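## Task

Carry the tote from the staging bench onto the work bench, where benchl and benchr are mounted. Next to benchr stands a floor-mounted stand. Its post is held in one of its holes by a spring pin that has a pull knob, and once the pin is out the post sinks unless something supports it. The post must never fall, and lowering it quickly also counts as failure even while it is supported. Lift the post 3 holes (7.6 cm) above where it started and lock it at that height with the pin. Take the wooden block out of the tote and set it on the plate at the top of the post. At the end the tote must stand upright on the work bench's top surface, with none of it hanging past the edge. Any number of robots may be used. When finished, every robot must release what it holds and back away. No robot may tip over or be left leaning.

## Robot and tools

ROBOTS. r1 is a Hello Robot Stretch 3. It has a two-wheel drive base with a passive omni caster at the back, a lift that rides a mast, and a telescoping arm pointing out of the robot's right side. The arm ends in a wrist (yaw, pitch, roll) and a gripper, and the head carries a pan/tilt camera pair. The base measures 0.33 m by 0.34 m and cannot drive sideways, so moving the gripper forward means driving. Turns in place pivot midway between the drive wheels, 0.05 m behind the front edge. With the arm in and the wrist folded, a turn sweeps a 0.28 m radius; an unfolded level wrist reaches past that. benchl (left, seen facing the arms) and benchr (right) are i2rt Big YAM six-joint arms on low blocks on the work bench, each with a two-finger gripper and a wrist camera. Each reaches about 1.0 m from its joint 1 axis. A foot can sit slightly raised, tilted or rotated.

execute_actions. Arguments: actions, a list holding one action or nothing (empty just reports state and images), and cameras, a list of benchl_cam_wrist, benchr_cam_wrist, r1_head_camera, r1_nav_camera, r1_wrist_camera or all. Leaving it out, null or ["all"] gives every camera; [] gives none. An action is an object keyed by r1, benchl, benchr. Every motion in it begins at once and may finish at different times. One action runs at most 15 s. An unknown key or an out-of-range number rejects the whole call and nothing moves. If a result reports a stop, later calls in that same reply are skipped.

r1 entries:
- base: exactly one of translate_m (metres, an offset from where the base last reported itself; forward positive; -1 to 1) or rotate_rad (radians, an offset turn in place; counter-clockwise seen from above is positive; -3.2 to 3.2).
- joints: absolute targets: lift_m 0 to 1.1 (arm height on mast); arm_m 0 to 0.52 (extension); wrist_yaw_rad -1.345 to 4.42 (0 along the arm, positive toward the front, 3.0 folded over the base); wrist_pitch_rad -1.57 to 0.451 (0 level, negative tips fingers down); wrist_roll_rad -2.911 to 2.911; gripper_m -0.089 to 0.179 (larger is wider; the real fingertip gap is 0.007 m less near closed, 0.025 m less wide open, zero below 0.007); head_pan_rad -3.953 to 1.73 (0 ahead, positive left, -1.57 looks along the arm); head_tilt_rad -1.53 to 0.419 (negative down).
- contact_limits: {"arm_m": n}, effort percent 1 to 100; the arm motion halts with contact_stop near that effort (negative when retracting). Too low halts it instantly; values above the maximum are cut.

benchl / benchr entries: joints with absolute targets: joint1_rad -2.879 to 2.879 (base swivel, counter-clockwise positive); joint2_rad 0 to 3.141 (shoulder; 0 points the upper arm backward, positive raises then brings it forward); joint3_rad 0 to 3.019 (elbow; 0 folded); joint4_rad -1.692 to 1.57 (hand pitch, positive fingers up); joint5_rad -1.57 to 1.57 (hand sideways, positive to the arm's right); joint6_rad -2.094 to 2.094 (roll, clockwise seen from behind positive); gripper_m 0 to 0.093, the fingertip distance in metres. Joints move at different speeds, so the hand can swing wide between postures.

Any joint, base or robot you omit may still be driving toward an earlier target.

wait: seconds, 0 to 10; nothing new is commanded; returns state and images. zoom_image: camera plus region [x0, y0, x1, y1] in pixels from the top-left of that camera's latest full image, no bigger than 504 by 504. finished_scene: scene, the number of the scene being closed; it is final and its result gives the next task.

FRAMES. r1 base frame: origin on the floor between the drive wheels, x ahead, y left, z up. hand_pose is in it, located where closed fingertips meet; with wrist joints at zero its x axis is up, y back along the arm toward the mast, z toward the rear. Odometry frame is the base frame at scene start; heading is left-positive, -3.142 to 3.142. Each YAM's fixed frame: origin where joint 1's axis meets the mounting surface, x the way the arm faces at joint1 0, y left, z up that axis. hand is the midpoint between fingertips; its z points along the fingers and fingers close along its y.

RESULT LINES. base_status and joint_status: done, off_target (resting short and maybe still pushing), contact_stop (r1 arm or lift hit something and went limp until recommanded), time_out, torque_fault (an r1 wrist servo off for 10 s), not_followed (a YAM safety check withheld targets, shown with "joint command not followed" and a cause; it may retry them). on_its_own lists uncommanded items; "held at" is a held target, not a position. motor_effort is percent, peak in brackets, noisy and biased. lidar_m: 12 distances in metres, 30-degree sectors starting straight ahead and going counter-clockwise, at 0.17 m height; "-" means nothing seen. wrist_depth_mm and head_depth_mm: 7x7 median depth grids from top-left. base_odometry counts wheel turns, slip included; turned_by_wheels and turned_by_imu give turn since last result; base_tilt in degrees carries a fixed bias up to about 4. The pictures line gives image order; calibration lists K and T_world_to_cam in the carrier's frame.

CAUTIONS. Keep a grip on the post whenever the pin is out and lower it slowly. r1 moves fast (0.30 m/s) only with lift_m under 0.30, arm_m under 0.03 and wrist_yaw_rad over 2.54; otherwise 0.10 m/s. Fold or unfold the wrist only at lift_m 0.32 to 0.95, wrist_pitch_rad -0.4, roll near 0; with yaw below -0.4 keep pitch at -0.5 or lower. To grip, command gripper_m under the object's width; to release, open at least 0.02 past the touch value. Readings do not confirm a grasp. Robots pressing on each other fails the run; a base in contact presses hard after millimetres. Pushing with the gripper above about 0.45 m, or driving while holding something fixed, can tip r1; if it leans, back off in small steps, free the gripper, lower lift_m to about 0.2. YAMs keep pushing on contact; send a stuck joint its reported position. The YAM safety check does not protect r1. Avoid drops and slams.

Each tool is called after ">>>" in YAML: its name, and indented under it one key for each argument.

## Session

>>> execute_actions:
  actions: []

Scene clock: 0.00 s.
r1.base_odometry: x=+0.000 y=+0.000 heading=+0.000 (m, m, rad; r1's odometry frame)
r1.turned_by_wheels: +0.000 (rad since the last result)
r1.turned_by_imu: +0.000 (rad since the last result)
r1.base_tilt: forward=-0.1 right=+1.2 (deg)
r1.lidar_m: 1.94 1.78 2.20 2.10 2.10 2.10 2.45 2.28 2.16 1.91 1.66 1.67
r1.head_depth_mm: 1651 1653 1667 1651 1656 1665 1660 / 1727 1811 1810 1815 1797 1811 1799 / 1821 1976 1971 1981 1989 1979 1939 / 1809 2202 2190 2196 2190 2202 2032 / 1815 2390 2439 2460 2457 2447 2036 / 1818 2418 2493 2538 2516 2513 2031 / 1827 2288 2246 2265 2283 2302 2018
r1.base_status: not commanded
r1.joint_positions: lift_m=+0.536 arm_m=+0.001 wrist_yaw_rad=+2.951 wrist_pitch_rad=-0.539 wrist_roll_rad=-0.018 gripper_m=+0.037 head_pan_rad=-0.009 head_tilt_rad=-0.021
r1.joint_status: not commanded
r1.motor_effort: left_wheel=+0 right_wheel=+0 lift_m=+28 arm_m=-1 wrist_yaw_rad=+0 wrist_pitch_rad=+4 wrist_roll_rad=+0 gripper_m=+0 head_pan_rad=+0 head_tilt_rad=+1 (%)
r1.hand_pose: x=+0.0181 y=+0.0577 z=+0.5225 quat_wxyz=(+0.252, +0.690, +0.125, +0.667) (m; r1's base frame)
r1.wrist_depth_mm: - - - - - - - / - - - - - - - / - - - - - - - / 909 922 972 989 - - - / 787 803 - 830 878 871 887 / 700 714 - 723 731 762 763 / 612 614 646 650 654 662 692
benchl.joint_positions: joint1_rad=-1.588 joint2_rad=+0.811 joint3_rad=+0.716 joint4_rad=-1.506 joint5_rad=-0.017 joint6_rad=+0.008 gripper_m=+0.094
benchl.joint_status: not commanded
benchl.hand: x=-0.0008 y=-0.1831 z=+0.1700 quat_wxyz=(+0.005, -0.716, -0.698, -0.017) (m; benchl's fixed frame)
benchr.joint_positions: joint1_rad=+1.577 joint2_rad=+0.799 joint3_rad=+0.686 joint4_rad=-1.496 joint5_rad=-0.007 joint6_rad=+0.007 gripper_m=+0.095
benchr.joint_status: not commanded
benchr.hand: x=-0.0020 y=+0.1763 z=+0.1605 quat_wxyz=(+0.016, +0.707, -0.707, +0.011) (m; benchr's fixed frame)
pictures: benchl_cam_wrist, benchr_cam_wrist, r1_head_camera (sideways: a quarter turn clockwise sets it upright), r1_nav_camera (sideways: a quarter turn counterclockwise sets it upright), r1_wrist_camera
camera_calibration (this result's frames):
r1_head_camera: T_world_to_cam=[[-0.0196383, -0.0220979, -0.999563, 1.31936], [0.0547434, 0.998232, -0.023144, 0.0342579], [0.998307, -0.055174, -0.0183939, -0.0296083], [0, 0, 0, 1]] pos_world=[0.0535927, -0.0066759, 1.31903]
r1_nav_camera: T_world_to_cam=[[0.0435767, -0.046713, 0.997957, -1.25094], [-0.0314293, -0.998476, -0.0453649, 0.10836], [0.998556, -0.0293883, -0.0449784, 0.00928235], [0, 0, 0, 1]] pos_world=[0.0486487, 0.0500324, 1.25372]
r1_wrist_camera: T_world_to_cam=[[0.983062, -0.173153, 0.0600654, -0.0421871], [-0.0728057, -0.669716, -0.73904, 0.456542], [0.168193, 0.722148, -0.670979, 0.471793], [0, 0, 0, 1]] pos_world=[-0.00464117, -0.0422562, 0.6565]
Images, in order (width x height): benchl_cam_wrist 504x504, benchr_cam_wrist 504x504, r1_head_camera 896x504, r1_nav_camera 672x504, r1_wrist_camera 644x364.

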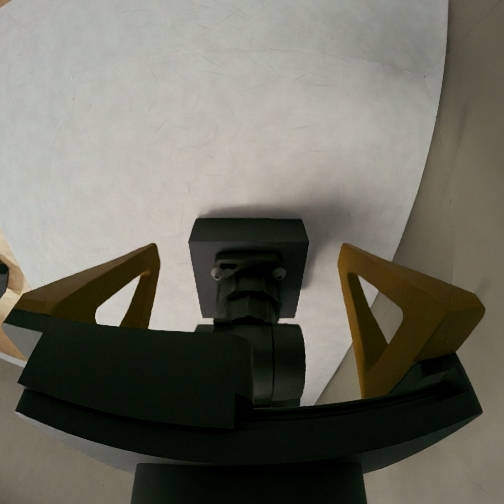

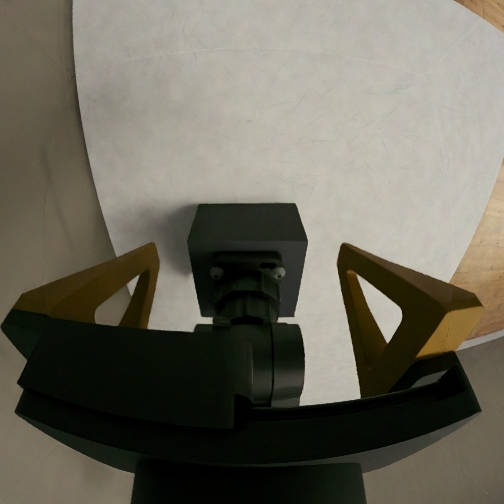

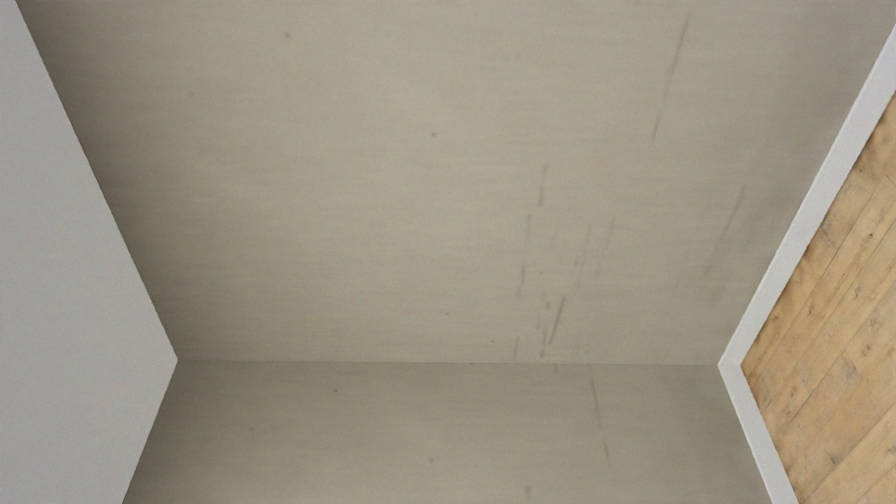

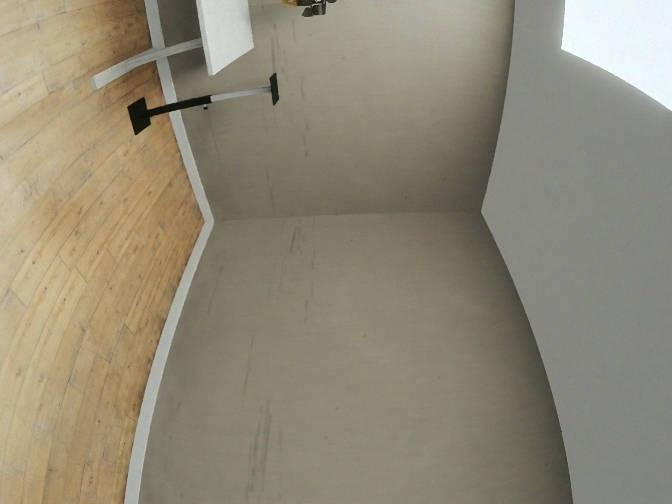

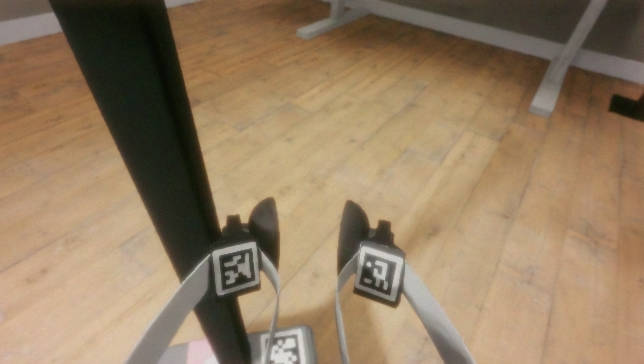

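>>> execute_actions:
  actions:
    - {"r1":{"base":{"rotate_rad":0.116},"joints":{"lift_m":0.27,"wrist_pitch_rad":-0.4,"wrist_yaw_rad":3.0,"head_pan_rad":-2.4,"head_tilt_rad":-0.5}},"benchr":{"joints":{"joint1_rad":1.42,"joint2_rad":1.3,"joint3_rad":0.6,"joint4_rad":0.4}}}
  cameras: ["benchr_cam_wrist","r1_nav_camera"]

>>> execute_actions:
  actions:
    - {"r1":{"base":{"translate_m":1},"joints":{"head_pan_rad":-1.57,"head_tilt_rad":-0.65}}}
  cameras: []

>>> execute_actions:
  actions:
    - {"r1":{"base":{"translate_m":0.826}}}
  cameras: []

>>> execute_actions:
  actions:
    - {"r1":{"base":{"rotate_rad":-2.487}}}
  cameras: []

>>> execute_actions:
  actions:
    - {"r1":{"base":{"translate_m":-0.28},"joints":{"lift_m":0.36}}}
  cameras: ["r1_head_camera"]

Scene clock: 5.57 s.
r1.base_odometry: x=+0.000 y=+0.000 heading=+0.116 (m, m, rad; r1's odometry frame)
r1.turned_by_wheels: +0.116 (rad since the last result)
r1.turned_by_imu: +0.116 (rad since the last result)
r1.base_tilt: forward=-0.1 right=+1.3 (deg)
r1.lidar_m: 2.11 1.77 2.10 2.28 2.10 2.12 2.65 2.28 2.16 1.81 1.67 1.68
r1.head_depth_mm: 2069 2254 2264 2610 1986 1539 1271 / 2090 2289 2254 2637 1974 1545 1269 / 2105 2290 2422 2668 1950 1537 1261 / 2105 2272 2373 2709 1951 1534 1264 / 2122 2323 2231 2545 1939 1521 1256 / 2152 2330 2530 2650 1924 1527 1248 / 2160 2348 2563 2637 1923 1509 1242
r1.base_status: done
r1.joint_positions: lift_m=+0.271 arm_m=+0.001 wrist_yaw_rad=+2.997 wrist_pitch_rad=-0.421 wrist_roll_rad=-0.018 gripper_m=+0.037 head_pan_rad=-2.393 head_tilt_rad=-0.494
r1.joint_status: all done
r1.motor_effort: left_wheel=-4(6) right_wheel=+4(6) lift_m=+14(25) arm_m=-1(0) wrist_yaw_rad=+2(1) wrist_pitch_rad=+6(10) wrist_roll_rad=+0(0) gripper_m=+1(1) head_pan_rad=-4(50) head_tilt_rad=-2(20) (%)
r1.hand_pose: x=+0.0111 y=+0.0757 z=+0.2827 quat_wxyz=(+0.197, +0.694, +0.099, +0.685) (m; r1's base frame)
r1.wrist_depth_mm: - - - - - - - / - - - - - - - / 810 822 860 895 915 977 - / 639 653 681 692 718 747 773 / 534 539 - 564 586 608 618 / 472 - - - 491 495 516 / - - - - 420 428 433
benchl.joint_positions: joint1_rad=-1.588 joint2_rad=+0.811 joint3_rad=+0.716 joint4_rad=-1.506 joint5_rad=-0.017 joint6_rad=+0.008 gripper_m=+0.094
benchl.joint_status: not commanded
benchl.hand: x=-0.0008 y=-0.1831 z=+0.1700 quat_wxyz=(+0.005, -0.716, -0.698, -0.017) (m; benchl's fixed frame)
benchr.joint_positions: joint1_rad=+1.424 joint2_rad=+1.298 joint3_rad=+0.607 joint4_rad=+0.385 joint5_rad=-0.007 joint6_rad=+0.007 gripper_m=+0.095
benchr.joint_status: all done
benchr.hand: x=+0.0745 y=+0.5088 z=+0.1960 quat_wxyz=(-0.444, +0.527, -0.611, -0.390) (m; benchr's fixed frame)
pictures: benchr_cam_wrist, r1_nav_camera (sideways: a quarter turn counterclockwise sets it upright)
camera_calibration (this result's frames):
benchr_cam_wrist: T_world_to_cam=[[0.989837, -0.142087, -0.0058125, 0.0000255901], [-0.117009, -0.790542, -0.601127, 0.534523], [0.0808172, 0.595697, -0.799133, -0.0304679], [0, 0, 0, 1]] pos_world=[0.0649809, 0.440716, 0.296968]
r1_nav_camera: T_world_to_cam=[[-0.393094, -0.302098, 0.868455, -1.0791], [-0.650283, 0.759088, -0.0302876, 0.0924825], [-0.650083, -0.576648, -0.494843, 0.604843], [0, 0, 0, 1]] pos_world=[0.0291515, -0.0474146, 1.23925]
Images, in order (width x height): benchr_cam_wrist 504x504, r1_nav_camera 672x504.

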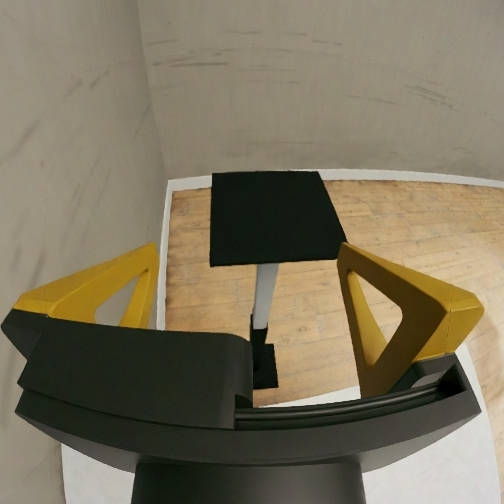

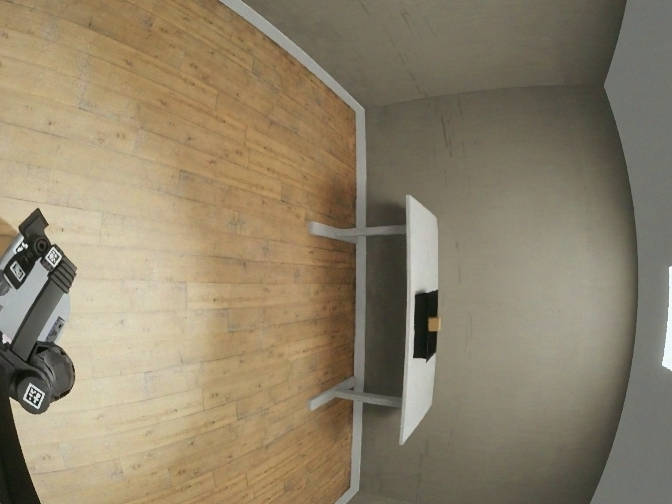

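Scene clock: 10.70 s.
r1.base_odometry: x=+0.993 y=+0.115 heading=+0.116 (m, m, rad; r1's odometry frame)
r1.turned_by_wheels: +0.000 (rad since the last result)
r1.turned_by_imu: +0.000 (rad since the last result)
r1.base_tilt: forward=+0.0 right=+1.3 (deg)
r1.lidar_m: 1.33 1.04 1.00 1.77 2.71 2.74 3.27 2.92 1.75 1.14 1.05 1.06
r1.head_depth_mm: 1476 1726 2052 2186 1703 1399 1176 / 1329 1532 1798 2052 1698 1388 1180 / 1214 1380 1588 1888 1684 1378 1176 / 1114 1247 1424 1648 1675 1372 1170 / 1035 1144 1289 1479 1611 1368 1169 / 964 1060 1178 1334 1507 1369 1161 / 895 983 1091 1217 1376 1355 1152
r1.base_status: done
r1.joint_positions: lift_m=+0.271 arm_m=+0.001 wrist_yaw_rad=+2.997 wrist_pitch_rad=-0.420 wrist_roll_rad=-0.018 gripper_m=+0.037 head_pan_rad=-1.577 head_tilt_rad=-0.642
r1.joint_status: all done
r1.motor_effort: left_wheel=-4(7) right_wheel=+4(11) lift_m=+14(14) arm_m=+0(0) wrist_yaw_rad=+2(2) wrist_pitch_rad=+7(7) wrist_roll_rad=+0(0) gripper_m=+1(1) head_pan_rad=+4(52) head_tilt_rad=-3(11) (%)
r1.hand_pose: x=+0.0110 y=+0.0758 z=+0.2828 quat_wxyz=(+0.196, +0.694, +0.099, +0.686) (m; r1's base frame)
r1.wrist_depth_mm: - - - - - - - / - - - - - - - / 805 813 857 893 918 947 - / 629 651 680 703 721 750 763 / 531 537 - 569 580 597 619 / 465 - - - 489 503 512 / - - - - 422 430 438
benchl.joint_positions: joint1_rad=-1.588 joint2_rad=+0.811 joint3_rad=+0.716 joint4_rad=-1.506 joint5_rad=-0.017 joint6_rad=+0.008 gripper_m=+0.094
benchl.joint_status: not commanded
benchl.hand: x=-0.0008 y=-0.1831 z=+0.1700 quat_wxyz=(+0.005, -0.716, -0.698, -0.017) (m; benchl's fixed frame)
benchr.joint_positions: joint1_rad=+1.424 joint2_rad=+1.298 joint3_rad=+0.607 joint4_rad=+0.385 joint5_rad=-0.007 joint6_rad=+0.007 gripper_m=+0.095
benchr.joint_status: not commanded
benchr.hand: x=+0.0745 y=+0.5088 z=+0.1960 quat_wxyz=(-0.444, +0.527, -0.611, -0.390) (m; benchr's fixed frame)
pictures: none
No camera images: the call's "cameras" was empty. Leave "cameras" out to get every camera's image.

Scene clock: 15.30 s.
r1.base_odometry: x=+1.814 y=+0.211 heading=+0.115 (m, m, rad; r1's odometry frame)
r1.turned_by_wheels: +0.000 (rad since the last result)
r1.turned_by_imu: +0.000 (rad since the last result)
r1.base_tilt: forward=-0.1 right=+1.3 (deg)
r1.lidar_m: 0.69 0.75 0.76 0.73 1.05 3.25 4.05 3.66 0.90 0.59 0.55 0.55
r1.head_depth_mm: 743 869 1047 1316 1612 1404 1184 / 672 773 913 1102 1405 1383 1177 / 610 696 801 948 1170 1347 1165 / 560 632 720 837 998 1241 1163 / 519 579 652 749 874 1052 1157 / 483 533 595 674 775 910 1084 / 451 496 548 615 697 807 958
r1.base_status: done
r1.joint_positions: lift_m=+0.271 arm_m=+0.001 wrist_yaw_rad=+2.997 wrist_pitch_rad=-0.420 wrist_roll_rad=-0.018 gripper_m=+0.037 head_pan_rad=-1.577 head_tilt_rad=-0.642
r1.joint_status: not commanded
r1.motor_effort: left_wheel=-3(9) right_wheel=+4(11) lift_m=+14(14) arm_m=+0(0) wrist_yaw_rad=+2(2) wrist_pitch_rad=+6(7) wrist_roll_rad=+0(0) gripper_m=-1(0) head_pan_rad=+4(4) head_tilt_rad=-3(3) (%)
r1.hand_pose: x=+0.0109 y=+0.0758 z=+0.2828 quat_wxyz=(+0.196, +0.694, +0.099, +0.686) (m; r1's base frame)
r1.wrist_depth_mm: - - - - 821 669 568 / - - - - 850 707 611 / 821 838 832 876 868 744 625 / 640 646 684 707 723 719 649 / 535 542 - 562 583 600 602 / 468 - - - 493 496 511 / - - - - 421 432 439
benchl.joint_positions: joint1_rad=-1.588 joint2_rad=+0.811 joint3_rad=+0.716 joint4_rad=-1.506 joint5_rad=-0.017 joint6_rad=+0.008 gripper_m=+0.094
benchl.joint_status: not commanded
benchl.hand: x=-0.0008 y=-0.1831 z=+0.1700 quat_wxyz=(+0.005, -0.716, -0.698, -0.017) (m; benchl's fixed frame)
benchr.joint_positions: joint1_rad=+1.424 joint2_rad=+1.298 joint3_rad=+0.607 joint4_rad=+0.385 joint5_rad=-0.007 joint6_rad=+0.007 gripper_m=+0.095
benchr.joint_status: not commanded
benchr.hand: x=+0.0745 y=+0.5088 z=+0.1960 quat_wxyz=(-0.444, +0.527, -0.611, -0.390) (m; benchr's fixed frame)
pictures: none
No camera images: the call's "cameras" was empty. Leave "cameras" out to get every camera's image.

Scene clock: 18.00 s.
r1.base_odometry: x=+1.814 y=+0.211 heading=-2.371 (m, m, rad; r1's odometry frame)
r1.turned_by_wheels: -2.487 (rad since the last result)
r1.turned_by_imu: -2.486 (rad since the last result)
r1.base_tilt: forward=-0.1 right=+1.3 (deg)
r1.lidar_m: 2.23 0.79 0.57 0.55 0.57 0.76 0.75 0.77 0.72 2.25 3.32 4.05
r1.head_depth_mm: 1380 1200 1280 817 1510 1385 1185 / 2216 1788 1311 1186 1512 1304 1174 / 2667 2172 1325 1924 1688 1382 1171 / 2649 2145 1314 1904 1673 1378 1166 / 2672 2935 2766 2036 1658 1371 1161 / 2643 2943 2883 2111 1647 1360 1157 / 2635 2914 2865 2086 1655 1363 1158
r1.base_status: done
r1.joint_positions: lift_m=+0.271 arm_m=+0.001 wrist_yaw_rad=+2.997 wrist_pitch_rad=-0.420 wrist_roll_rad=-0.018 gripper_m=+0.037 head_pan_rad=-1.577 head_tilt_rad=-0.643
r1.joint_status: not commanded
r1.motor_effort: left_wheel=+4(12) right_wheel=-4(9) lift_m=+14(14) arm_m=+0(1) wrist_yaw_rad=+2(2) wrist_pitch_rad=+7(6) wrist_roll_rad=+0(0) gripper_m=+0(1) head_pan_rad=+5(5) head_tilt_rad=-2(3) (%)
r1.hand_pose: x=+0.0109 y=+0.0758 z=+0.2828 quat_wxyz=(+0.196, +0.694, +0.099, +0.686) (m; r1's base frame)
r1.wrist_depth_mm: 488 - 523 548 579 595 616 / 533 - 575 604 622 663 695 / 572 614 637 684 709 737 781 / 617 629 678 684 711 715 749 / 530 538 - 557 591 594 612 / 466 - - - 497 498 510 / - - - - 424 427 439
benchl.joint_positions: joint1_rad=-1.588 joint2_rad=+0.811 joint3_rad=+0.716 joint4_rad=-1.506 joint5_rad=-0.017 joint6_rad=+0.008 gripper_m=+0.094
benchl.joint_status: not commanded
benchl.hand: x=-0.0008 y=-0.1831 z=+0.1700 quat_wxyz=(+0.005, -0.716, -0.698, -0.017) (m; benchl's fixed frame)
benchr.joint_positions: joint1_rad=+1.424 joint2_rad=+1.298 joint3_rad=+0.607 joint4_rad=+0.385 joint5_rad=-0.007 joint6_rad=+0.007 gripper_m=+0.095
benchr.joint_status: not commanded
benchr.hand: x=+0.0745 y=+0.5088 z=+0.1960 quat_wxyz=(-0.444, +0.527, -0.611, -0.390) (m; benchr's fixed frame)
pictures: none
No camera images: the call's "cameras" was empty. Leave "cameras" out to get every camera's image.

Scene clock: 22.10 s.
r1.base_odometry: x=+2.015 y=+0.406 heading=-2.371 (m, m, rad; r1's odometry frame)
r1.turned_by_wheels: +0.000 (rad since the last result)
r1.turned_by_imu: +0.000 (rad since the last result)
r1.base_tilt: forward=-0.1 right=+1.3 (deg)
r1.lidar_m: 2.21 0.78 0.57 0.54 0.56 0.49 0.47 0.48 0.66 0.65 3.31 4.34
r1.head_depth_mm: 1154 1153 1149 1088 1142 1141 1107 / 1613 1499 1344 1383 1547 1365 1171 / 1366 851 1268 1926 1677 1381 1170 / 2639 1963 1297 776 1384 1301 1168 / 2656 2117 1304 1894 1652 1368 1165 / 2620 2828 1288 1886 1660 1358 1159 / 2621 2933 2853 1941 1642 1354 1153
r1.base_status: done
r1.joint_positions: lift_m=+0.359 arm_m=+0.001 wrist_yaw_rad=+2.998 wrist_pitch_rad=-0.420 wrist_roll_rad=-0.018 gripper_m=+0.037 head_pan_rad=-1.577 head_tilt_rad=-0.643
r1.joint_status: all done
r1.motor_effort: left_wheel=+4(11) right_wheel=-4(11) lift_m=+37(41) arm_m=-1(1) wrist_yaw_rad=+1(1) wrist_pitch_rad=+6(6) wrist_roll_rad=+0(1) gripper_m=+1(0) head_pan_rad=+4(4) head_tilt_rad=-2(2) (%)
r1.hand_pose: x=+0.0109 y=+0.0758 z=+0.3717 quat_wxyz=(+0.196, +0.694, +0.099, +0.686) (m; r1's base frame)
r1.wrist_depth_mm: 495 - 522 544 576 597 623 / 531 - 573 591 629 650 686 / 585 607 648 663 695 741 762 / 625 661 693 746 775 807 846 / 632 658 - 698 723 733 746 / 562 565 - 581 613 614 624 / 484 502 - 513 517 527 537
benchl.joint_positions: joint1_rad=-1.588 joint2_rad=+0.811 joint3_rad=+0.716 joint4_rad=-1.506 joint5_rad=-0.017 joint6_rad=+0.008 gripper_m=+0.094
benchl.joint_status: not commanded
benchl.hand: x=-0.0008 y=-0.1831 z=+0.1700 quat_wxyz=(+0.005, -0.716, -0.698, -0.017) (m; benchl's fixed frame)
benchr.joint_positions: joint1_rad=+1.424 joint2_rad=+1.298 joint3_rad=+0.607 joint4_rad=+0.385 joint5_rad=-0.007 joint6_rad=+0.007 gripper_m=+0.095
benchr.joint_status: not commanded
benchr.hand: x=+0.0745 y=+0.5088 z=+0.1960 quat_wxyz=(-0.444, +0.527, -0.611, -0.390) (m; benchr's fixed frame)
pictures: r1_head_camera (sideways: a quarter turn clockwise sets it upright)
camera_calibration (this result's frames):
r1_head_camera: T_world_to_cam=[[-0.0187242, 0.597872, -0.801373, 1.06058], [0.998539, -0.0294557, -0.0453067, 0.0573255], [-0.0506926, -0.80105, -0.596447, 0.729095], [0, 0, 0, 1]] pos_world=[-0.000423537, -0.0483598, 1.28738]
Images, in order (width x height): r1_head_camera 896x504.

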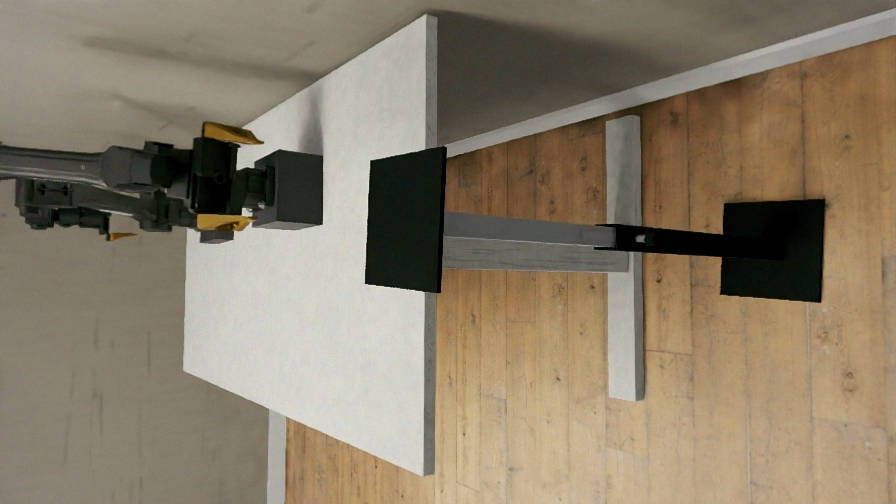

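>>> execute_actions:
  actions:
    - {"r1":{"base":{"translate_m":-0.055},"joints":{"wrist_yaw_rad":0}},"benchr":{"joints":{"joint1_rad":1.38,"joint2_rad":1.75,"joint3_rad":0.45,"joint4_rad":0.85}}}
  cameras: []

>>> execute_actions:
  actions:
    - {"r1":{"joints":{"wrist_pitch_rad":0,"wrist_roll_rad":0,"arm_m":0.13,"gripper_m":0.04}},"benchr":{"joints":{"joint2_rad":2.05,"joint3_rad":0.7,"joint4_rad":0.95}}}
  cameras: ["benchr_cam_wrist","r1_wrist_camera","r1_head_camera"]

Scene clock: 25.87 s.
r1.base_odometry: x=+2.054 y=+0.444 heading=-2.371 (m, m, rad; r1's odometry frame)
r1.turned_by_wheels: +0.000 (rad since the last result)
r1.turned_by_imu: +0.000 (rad since the last result)
r1.base_tilt: forward=+0.0 right=+1.3 (deg)
r1.lidar_m: 2.21 0.78 0.57 0.54 0.56 0.43 0.41 0.43 0.58 0.64 3.31 4.36
r1.head_depth_mm: 1018 1013 1014 1012 1011 1007 1008 / 1428 1427 1270 1225 1416 1320 1170 / 1892 1839 1264 1872 1684 1377 1166 / 2578 1771 966 767 1542 1297 1165 / 2643 2106 1305 1229 1617 1373 1166 / 2642 2854 1295 1880 1654 1362 1160 / 2647 2920 2741 1858 1645 1352 1153
r1.base_status: done
r1.joint_positions: lift_m=+0.359 arm_m=+0.001 wrist_yaw_rad=+0.004 wrist_pitch_rad=-0.420 wrist_roll_rad=-0.018 gripper_m=+0.037 head_pan_rad=-1.577 head_tilt_rad=-0.643
r1.joint_status: all done
r1.motor_effort: left_wheel=+4(6) right_wheel=-4(8) lift_m=+37(37) arm_m=+0(1) wrist_yaw_rad=-3(4) wrist_pitch_rad=+6(6) wrist_roll_rad=+0(0) gripper_m=+0(1) head_pan_rad=+5(4) head_tilt_rad=-3(2) (%)
r1.hand_pose: x=-0.0207 y=-0.3702 z=+0.3717 quat_wxyz=(+0.698, +0.150, -0.685, -0.145) (m; r1's base frame)
r1.wrist_depth_mm: - - - - - 693 452 / - - - - - 668 456 / 1000 - - - - 674 450 / 792 789 838 819 880 655 442 / 651 678 683 650 727 624 437 / 548 575 548 571 597 586 438 / 489 494 503 502 506 528 443
benchl.joint_positions: joint1_rad=-1.588 joint2_rad=+0.811 joint3_rad=+0.716 joint4_rad=-1.506 joint5_rad=-0.017 joint6_rad=+0.008 gripper_m=+0.094
benchl.joint_status: not commanded
benchl.hand: x=-0.0008 y=-0.1831 z=+0.1700 quat_wxyz=(+0.005, -0.716, -0.698, -0.017) (m; benchl's fixed frame)
benchr.joint_positions: joint1_rad=+1.385 joint2_rad=+1.740 joint3_rad=+0.456 joint4_rad=+0.835 joint5_rad=-0.007 joint6_rad=+0.007 gripper_m=+0.095
benchr.joint_status: all done
benchr.hand: x=+0.0882 y=+0.4739 z=+0.0190 quat_wxyz=(-0.406, +0.540, -0.652, -0.343) (m; benchr's fixed frame)
pictures: none
No camera images: the call's "cameras" was empty. Leave "cameras" out to get every camera's image.

Scene clock: 28.07 s.
r1.base_odometry: x=+2.054 y=+0.444 heading=-2.371 (m, m, rad; r1's odometry frame)
r1.turned_by_wheels: +0.000 (rad since the last result)
r1.turned_by_imu: +0.000 (rad since the last result)
r1.base_tilt: forward=+0.0 right=+1.3 (deg)
r1.lidar_m: 2.21 0.78 0.56 0.54 0.56 0.43 0.41 0.43 0.58 0.64 3.32 4.39
r1.head_depth_mm: 1016 1019 1015 1013 1009 1010 1007 / 1431 1425 1271 1224 1416 1317 1173 / 1002 1881 1266 1868 1679 1386 1195 / 2546 1771 926 769 1541 1281 1207 / 2671 2103 1300 1221 1615 1375 1165 / 2615 2893 1288 1886 1650 1354 1156 / 2616 2911 2707 1867 1649 1348 1150
r1.base_status: not commanded
r1.joint_positions: lift_m=+0.359 arm_m=+0.130 wrist_yaw_rad=+0.002 wrist_pitch_rad=-0.024 wrist_roll_rad=-0.004 gripper_m=+0.040 head_pan_rad=-1.577 head_tilt_rad=-0.643
r1.joint_status: all done
r1.motor_effort: left_wheel=+4(4) right_wheel=-4(4) lift_m=+37(38) arm_m=+3(2) wrist_yaw_rad=-2(3) wrist_pitch_rad=+7(6) wrist_roll_rad=+2(2) gripper_m=+1(23) head_pan_rad=+4(4) head_tilt_rad=-2(2) (%)
r1.hand_pose: x=-0.0208 y=-0.5302 z=+0.4680 quat_wxyz=(+0.709, +0.009, -0.705, -0.008) (m; r1's base frame)
r1.wrist_depth_mm: - - 726 543 658 594 449 / - - - - - 683 448 / - - - - - 662 447 / - - - - - 652 443 / - - - 293 - 638 444 / 945 964 914 596 885 645 437 / 740 734 717 710 730 634 434
benchl.joint_positions: joint1_rad=-1.588 joint2_rad=+0.811 joint3_rad=+0.716 joint4_rad=-1.506 joint5_rad=-0.017 joint6_rad=+0.008 gripper_m=+0.094
benchl.joint_status: not commanded
benchl.hand: x=-0.0008 y=-0.1831 z=+0.1700 quat_wxyz=(+0.005, -0.716, -0.698, -0.017) (m; benchl's fixed frame)
benchr.joint_positions: joint1_rad=+1.385 joint2_rad=+2.041 joint3_rad=+0.684 joint4_rad=+0.937 joint5_rad=-0.007 joint6_rad=+0.007 gripper_m=+0.095
benchr.joint_status: all done
benchr.hand: x=+0.1026 y=+0.5502 z=-0.0365 quat_wxyz=(-0.416, +0.535, -0.646, -0.351) (m; benchr's fixed frame)
pictures: benchr_cam_wrist, r1_head_camera (sideways: a quarter turn clockwise sets it upright), r1_wrist_camera
camera_calibration (this result's frames):
benchr_cam_wrist: T_world_to_cam=[[0.983433, -0.181165, -0.00626801, -0.00115131], [-0.159388, -0.847717, -0.505936, 0.470052], [0.0863444, 0.498554, -0.862548, -0.192592], [0, 0, 0, 1]] pos_world=[0.0926824, 0.49428, 0.0716893]
r1_head_camera: T_world_to_cam=[[-0.0187243, 0.597872, -0.801373, 1.06058], [0.998539, -0.0294556, -0.0453067, 0.0573255], [-0.0506925, -0.80105, -0.596447, 0.729095], [0, 0, 0, 1]] pos_world=[-0.000423531, -0.0483598, 1.28738]
r1_wrist_camera: T_world_to_cam=[[-0.998816, 0.0128641, 0.0469098, -0.0389152], [-0.0429422, 0.219775, -0.974605, 0.602123], [-0.022847, -0.975466, -0.218963, -0.249299], [0, 0, 0, 1]] pos_world=[-0.0187085, -0.375013, 0.53407]
Images, in order (width x height): benchr_cam_wrist 504x504, r1_head_camera 896x504, r1_wrist_camera 644x364.

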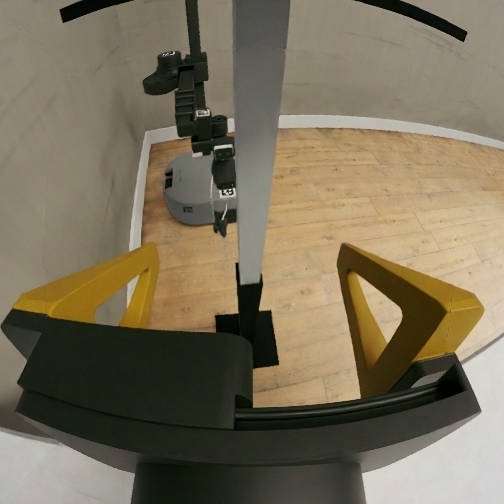

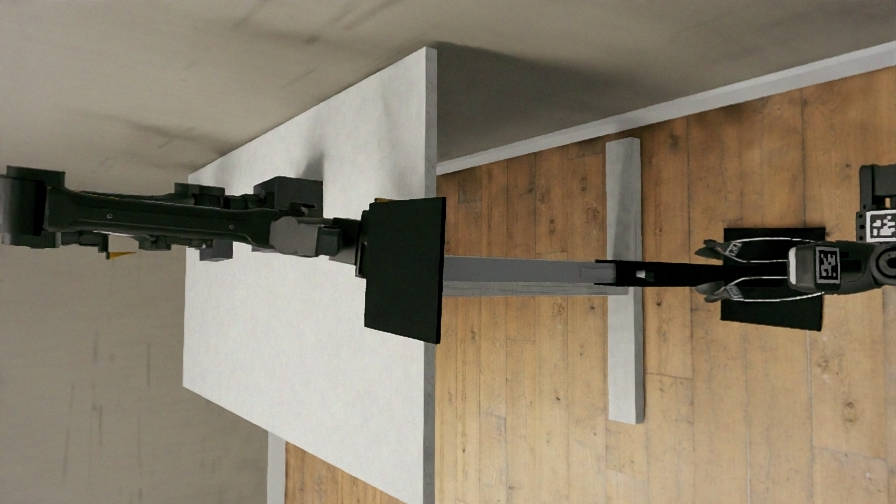

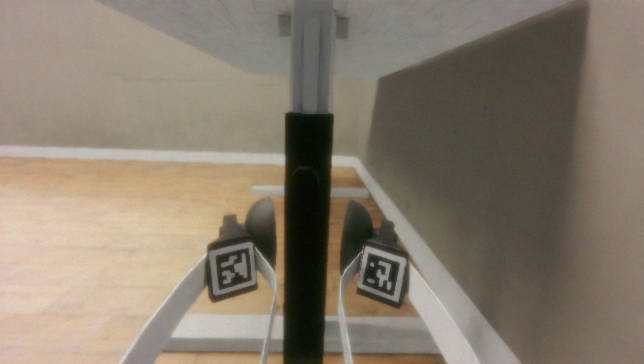

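>>> execute_actions:
  actions:
    - {"r1":{"base":{"translate_m":0.005},"joints":{"lift_m":0.373,"arm_m":0.195}},"benchr":{"joints":{"joint1_rad":1.37,"joint2_rad":2.2,"joint3_rad":1.04,"joint4_rad":0.76}}}
  cameras: ["benchr_cam_wrist","r1_wrist_camera","r1_head_camera"]

Scene clock: 30.60 s.
r1.base_odometry: x=+2.051 y=+0.440 heading=-2.371 (m, m, rad; r1's odometry frame)
r1.turned_by_wheels: +0.000 (rad since the last result)
r1.turned_by_imu: +0.000 (rad since the last result)
r1.base_tilt: forward=-0.1 right=+1.3 (deg)
r1.lidar_m: 2.21 0.78 0.57 0.54 0.56 0.44 0.42 0.43 0.59 0.64 3.32 4.38
r1.head_depth_mm: 1027 1035 1026 1021 1024 1020 1016 / 1442 1450 1272 1234 1429 1324 1175 / 1903 1844 1259 1862 1682 1384 1204 / 2594 1771 906 786 1536 1306 - / 2636 2114 1309 1886 1664 1368 1160 / 2619 2837 1296 1882 1662 1363 1155 / 2642 2923 2697 1864 1642 1356 1157
r1.base_status: done
r1.joint_positions: lift_m=+0.372 arm_m=+0.195 wrist_yaw_rad=+0.002 wrist_pitch_rad=-0.023 wrist_roll_rad=-0.004 gripper_m=+0.040 head_pan_rad=-1.577 head_tilt_rad=-0.643
r1.joint_status: all done
r1.motor_effort: left_wheel=+4(8) right_wheel=-3(7) lift_m=+37(39) arm_m=+3(3) wrist_yaw_rad=-2(2) wrist_pitch_rad=+7(8) wrist_roll_rad=+2(2) gripper_m=+1(1) head_pan_rad=+4(4) head_tilt_rad=-2(2) (%)
r1.hand_pose: x=-0.0209 y=-0.5952 z=+0.4811 quat_wxyz=(+0.709, +0.009, -0.705, -0.008) (m; r1's base frame)
r1.wrist_depth_mm: - 794 661 200 623 581 455 / - - - 206 - 662 454 / - - - 212 - 662 450 / - - - 214 - 666 451 / - - - 216 - 657 445 / 931 981 907 231 924 654 447 / 748 762 766 243 807 654 440
benchl.joint_positions: joint1_rad=-1.588 joint2_rad=+0.811 joint3_rad=+0.716 joint4_rad=-1.506 joint5_rad=-0.017 joint6_rad=+0.008 gripper_m=+0.094
benchl.joint_status: not commanded
benchl.hand: x=-0.0008 y=-0.1831 z=+0.1700 quat_wxyz=(+0.005, -0.716, -0.698, -0.017) (m; benchl's fixed frame)
benchr.joint_positions: joint1_rad=+1.381 joint2_rad=+2.206 joint3_rad=+0.993 joint4_rad=+0.757 joint5_rad=-0.007 joint6_rad=+0.006 gripper_m=+0.095
benchr.joint_status: all done
benchr.hand: x=+0.1228 y=+0.6440 z=-0.0713 quat_wxyz=(-0.405, +0.540, -0.655, -0.340) (m; benchr's fixed frame)
pictures: benchr_cam_wrist, r1_head_camera (sideways: a quarter turn clockwise sets it upright), r1_wrist_camera
camera_calibration (this result's frames):
benchr_cam_wrist: T_world_to_cam=[[0.98279, -0.184646, -0.00536815, -0.00183352], [-0.165054, -0.86472, -0.474358, 0.549122], [0.0829463, 0.467081, -0.880315, -0.251668], [0, 0, 0, 1]] pos_world=[0.113312, 0.592047, 0.0389236]
r1_head_camera: T_world_to_cam=[[-0.0187242, 0.597872, -0.801373, 1.06058], [0.998539, -0.0294557, -0.0453067, 0.0573255], [-0.0506926, -0.80105, -0.596447, 0.729095], [0, 0, 0, 1]] pos_world=[-0.000423537, -0.0483598, 1.28738]
r1_wrist_camera: T_world_to_cam=[[-0.998816, 0.012939, 0.0468925, -0.0386544], [-0.0429198, 0.219312, -0.97471, 0.628966], [-0.0228958, -0.975569, -0.218497, -0.310137], [0, 0, 0, 1]] pos_world=[-0.0187144, -0.44, 0.547108]
Images, in order (width x height): benchr_cam_wrist 504x504, r1_head_camera 896x504, r1_wrist_camera 644x364.

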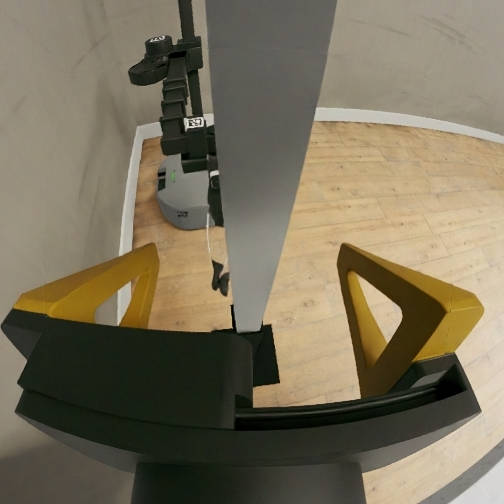

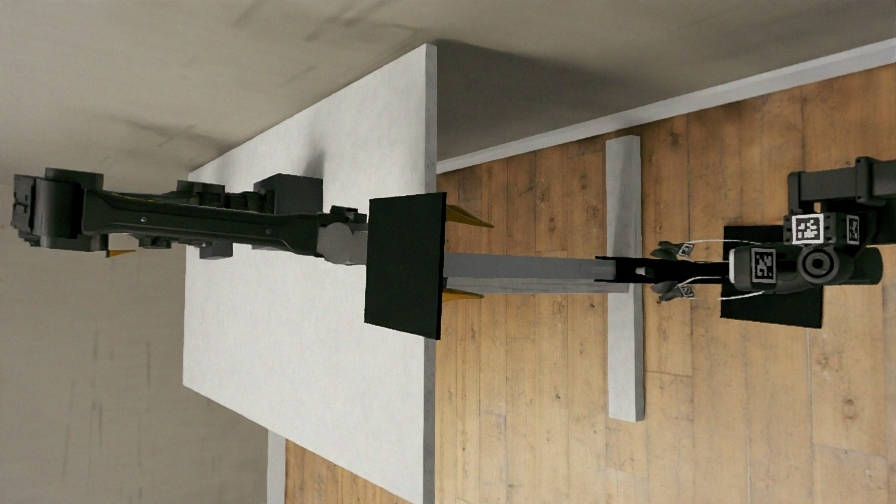

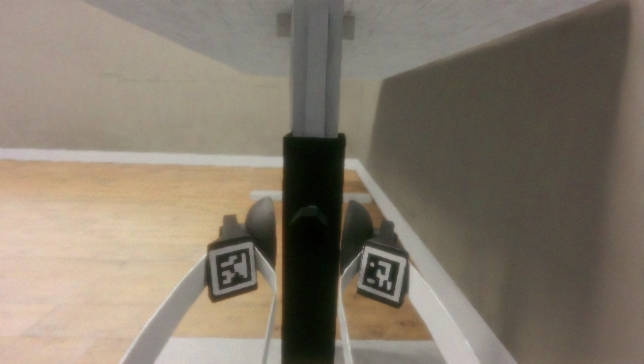

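>>> execute_actions:
  actions:
    - {"r1":{"joints":{"arm_m":0.217}},"benchr":{"joints":{"joint1_rad":1.35,"joint2_rad":2.25,"joint3_rad":1.15,"joint4_rad":0.74}}}
  cameras: ["benchr_cam_wrist"]

>>> execute_actions:
  actions:
    - {"benchr":{"joints":{"gripper_m":0}}}
  cameras: ["benchr_cam_wrist","r1_head_camera"]

>>> execute_actions:
  actions:
    - {"benchr":{"joints":{"joint2_rad":2.14,"joint4_rad":0.7}}}
  cameras: []

Scene clock: 32.60 s.
r1.base_odometry: x=+2.051 y=+0.440 heading=-2.371 (m, m, rad; r1's odometry frame)
r1.turned_by_wheels: +0.000 (rad since the last result)
r1.turned_by_imu: +0.000 (rad since the last result)
r1.base_tilt: forward=-0.1 right=+1.3 (deg)
r1.lidar_m: 2.20 0.78 0.56 0.54 0.56 0.44 0.42 0.43 0.58 0.64 3.34 4.35
r1.head_depth_mm: 1029 1027 1023 1023 1022 1021 1020 / 1444 1442 1275 1242 1433 1313 1174 / 1905 1911 1270 1881 1681 1387 1198 / 2563 1785 890 784 1531 1323 - / 2637 2114 1298 1065 1674 1368 1159 / 2637 2822 1285 1872 1661 1366 1157 / 2629 2928 2731 1871 1651 1359 1158
r1.base_status: not commanded
r1.joint_positions: lift_m=+0.372 arm_m=+0.217 wrist_yaw_rad=+0.002 wrist_pitch_rad=-0.023 wrist_roll_rad=-0.004 gripper_m=+0.040 head_pan_rad=-1.577 head_tilt_rad=-0.643
r1.joint_status: all done
r1.motor_effort: left_wheel=+4(4) right_wheel=-3(4) lift_m=+37(37) arm_m=+3(3) wrist_yaw_rad=-2(2) wrist_pitch_rad=+7(7) wrist_roll_rad=+2(2) gripper_m=+0(1) head_pan_rad=+4(4) head_tilt_rad=-2(2) (%)
r1.hand_pose: x=-0.0209 y=-0.6172 z=+0.4811 quat_wxyz=(+0.709, +0.009, -0.705, -0.008) (m; r1's base frame)
r1.wrist_depth_mm: - 834 658 178 613 585 460 / - - - 185 - 686 452 / - - - 189 - 664 447 / - - - 190 - 663 455 / - - - 194 - 652 446 / 981 987 909 206 913 651 443 / 742 745 764 215 786 660 439
benchl.joint_positions: joint1_rad=-1.588 joint2_rad=+0.811 joint3_rad=+0.716 joint4_rad=-1.506 joint5_rad=-0.017 joint6_rad=+0.008 gripper_m=+0.094
benchl.joint_status: not commanded
benchl.hand: x=-0.0008 y=-0.1831 z=+0.1700 quat_wxyz=(+0.005, -0.716, -0.698, -0.017) (m; benchl's fixed frame)
benchr.joint_positions: joint1_rad=+1.361 joint2_rad=+2.261 joint3_rad=+1.078 joint4_rad=+0.738 joint5_rad=-0.007 joint6_rad=+0.004 gripper_m=+0.095
benchr.joint_status: all done
benchr.hand: x=+0.1409 y=+0.6668 z=-0.0806 quat_wxyz=(-0.412, +0.533, -0.657, -0.339) (m; benchr's fixed frame)
pictures: benchr_cam_wrist
camera_calibration (this result's frames):
benchr_cam_wrist: T_world_to_cam=[[0.979121, -0.203244, -0.00360515, -0.00244227], [-0.17959, -0.856586, -0.483744, 0.563266], [0.09523, 0.474291, -0.875202, -0.278182], [0, 0, 0, 1]] pos_world=[0.130039, 0.613928, 0.0290022]
Images, in order (width x height): benchr_cam_wrist 504x504.

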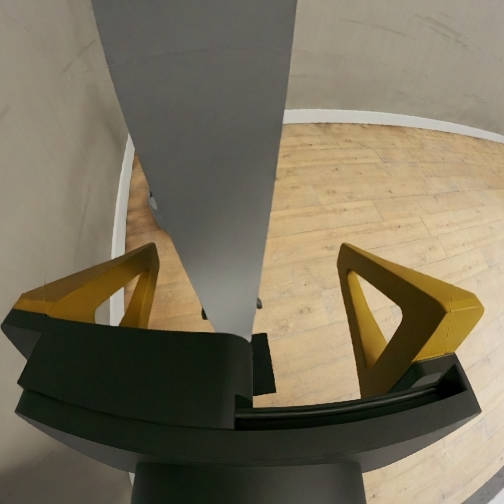

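Scene clock: 33.33 s.
r1.base_odometry: x=+2.051 y=+0.440 heading=-2.371 (m, m, rad; r1's odometry frame)
r1.turned_by_wheels: +0.000 (rad since the last result)
r1.turned_by_imu: +0.000 (rad since the last result)
r1.base_tilt: forward=+0.0 right=+1.3 (deg)
r1.lidar_m: 2.21 0.78 0.57 0.54 0.56 0.44 0.42 0.43 0.59 0.64 3.33 4.37
r1.head_depth_mm: 1033 1027 1026 1025 1019 1017 1022 / 1453 1444 1271 1239 1436 1325 1174 / 1918 1833 1263 1893 1676 1384 1198 / 2526 1786 892 786 1533 1324 - / 2664 2119 1304 1886 1663 1367 1163 / 2654 2843 1290 1878 1655 1368 1152 / 2593 2913 2709 1862 1649 1358 1152
r1.base_status: not commanded
r1.joint_positions: lift_m=+0.372 arm_m=+0.217 wrist_yaw_rad=+0.002 wrist_pitch_rad=-0.023 wrist_roll_rad=-0.004 gripper_m=+0.040 head_pan_rad=-1.577 head_tilt_rad=-0.643
r1.joint_status: not commanded
r1.motor_effort: left_wheel=+4(3) right_wheel=-4(4) lift_m=+37(37) arm_m=+3(3) wrist_yaw_rad=-2(2) wrist_pitch_rad=+7(7) wrist_roll_rad=+2(2) gripper_m=+1(0) head_pan_rad=+4(4) head_tilt_rad=-2(2) (%)
r1.hand_pose: x=-0.0209 y=-0.6172 z=+0.4811 quat_wxyz=(+0.709, +0.009, -0.705, -0.008) (m; r1's base frame)
r1.wrist_depth_mm: - 805 670 179 610 582 457 / - - - 185 - 672 450 / - - - 188 - 666 448 / - - - 191 - 655 457 / - - - 192 - 649 442 / 952 982 915 206 918 654 445 / 769 760 763 215 804 642 439
benchl.joint_positions: joint1_rad=-1.588 joint2_rad=+0.811 joint3_rad=+0.716 joint4_rad=-1.506 joint5_rad=-0.017 joint6_rad=+0.008 gripper_m=+0.094
benchl.joint_status: not commanded
benchl.hand: x=-0.0008 y=-0.1831 z=+0.1700 quat_wxyz=(+0.005, -0.716, -0.698, -0.017) (m; benchl's fixed frame)
benchr.joint_positions: joint1_rad=+1.371 joint2_rad=+2.263 joint3_rad=+1.081 joint4_rad=+0.737 joint5_rad=-0.030 joint6_rad=+0.004 gripper_m=+0.031
benchr.joint_status: gripper_m off_target (ended at +0.031, target +0.000)
benchr.hand: x=+0.1306 y=+0.6698 z=-0.0809 quat_wxyz=(-0.404, +0.540, -0.651, -0.349) (m; benchr's fixed frame)
pictures: benchr_cam_wrist, r1_head_camera (sideways: a quarter turn clockwise sets it upright)
camera_calibration (this result's frames):
benchr_cam_wrist: T_world_to_cam=[[0.984728, -0.173523, -0.0141502, -0.013239], [-0.158587, -0.860489, -0.484158, 0.56367], [0.0718362, 0.479008, -0.874866, -0.278933], [0, 0, 0, 1]] pos_world=[0.122465, 0.616346, 0.0286882]
r1_head_camera: T_world_to_cam=[[-0.0187242, 0.597872, -0.801373, 1.06058], [0.998539, -0.0294557, -0.0453067, 0.0573255], [-0.0506926, -0.80105, -0.596447, 0.729095], [0, 0, 0, 1]] pos_world=[-0.000423537, -0.0483598, 1.28738]
Images, in order (width x height): benchr_cam_wrist 504x504, r1_head_camera 896x504.

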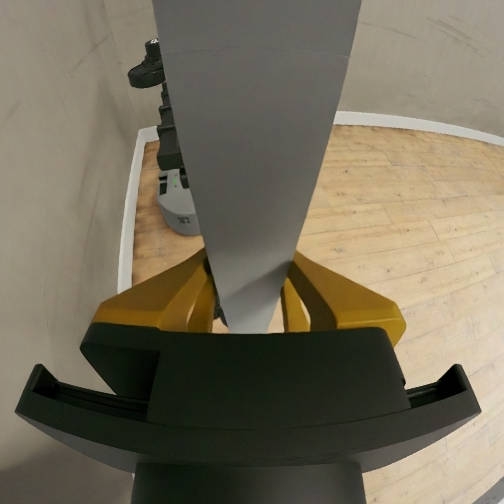

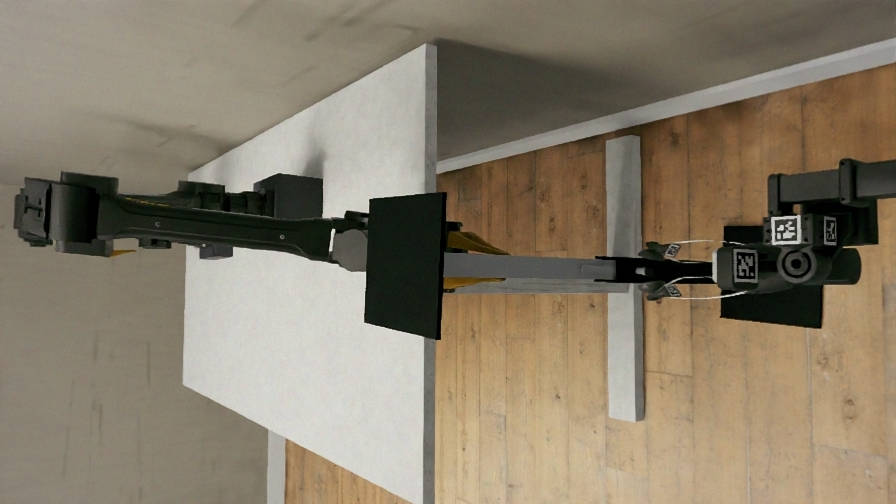

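Scene clock: 34.00 s.
r1.base_odometry: x=+2.051 y=+0.440 heading=-2.371 (m, m, rad; r1's odometry frame)
r1.turned_by_wheels: +0.000 (rad since the last result)
r1.turned_by_imu: +0.000 (rad since the last result)
r1.base_tilt: forward=+0.0 right=+1.3 (deg)
r1.lidar_m: 2.21 0.78 0.56 0.54 0.56 0.44 0.42 0.43 0.59 0.64 3.32 4.35
r1.head_depth_mm: 1027 1030 1032 1026 1021 1017 1020 / 1450 1448 1270 1238 1432 1321 1180 / 1901 1853 1266 1891 1670 1380 1202 / 2530 1775 892 783 1526 1333 - / 2649 2113 1309 1910 1665 1368 1157 / 2633 2838 1287 1894 1654 1364 1157 / 2625 2934 2722 1874 1640 1363 1151
r1.base_status: not commanded
r1.joint_positions: lift_m=+0.372 arm_m=+0.217 wrist_yaw_rad=+0.002 wrist_pitch_rad=-0.023 wrist_roll_rad=-0.004 gripper_m=+0.040 head_pan_rad=-1.577 head_tilt_rad=-0.643
r1.joint_status: not commanded
r1.motor_effort: left_wheel=+4(3) right_wheel=-4(4) lift_m=+37(37) arm_m=+3(3) wrist_yaw_rad=-2(2) wrist_pitch_rad=+7(7) wrist_roll_rad=+2(2) gripper_m=+1(1) head_pan_rad=+4(4) head_tilt_rad=-2(2) (%)
r1.hand_pose: x=-0.0209 y=-0.6172 z=+0.4811 quat_wxyz=(+0.709, +0.009, -0.705, -0.008) (m; r1's base frame)
r1.wrist_depth_mm: - 800 666 179 615 580 455 / - - - 186 - 666 454 / - - - 188 - 680 447 / - - - 191 - 676 449 / - - - 193 - 663 447 / 954 994 936 205 925 652 442 / 742 752 782 215 810 645 441
benchl.joint_positions: joint1_rad=-1.588 joint2_rad=+0.811 joint3_rad=+0.716 joint4_rad=-1.506 joint5_rad=-0.017 joint6_rad=+0.008 gripper_m=+0.094
benchl.joint_status: not commanded
benchl.hand: x=-0.0008 y=-0.1831 z=+0.1700 quat_wxyz=(+0.005, -0.716, -0.698, -0.017) (m; benchl's fixed frame)
benchr.joint_positions: joint1_rad=+1.371 joint2_rad=+2.253 joint3_rad=+1.081 joint4_rad=+0.721 joint5_rad=-0.032 joint6_rad=+0.002 gripper_m=+0.031
benchr.joint_status: all done
benchr.hand: x=+0.1307 y=+0.6704 z=-0.0777 quat_wxyz=(-0.402, +0.542, -0.651, -0.347) (m; benchr's fixed frame)
pictures: none
No camera images: the call's "cameras" was empty. Leave "cameras" out to get every camera's image.


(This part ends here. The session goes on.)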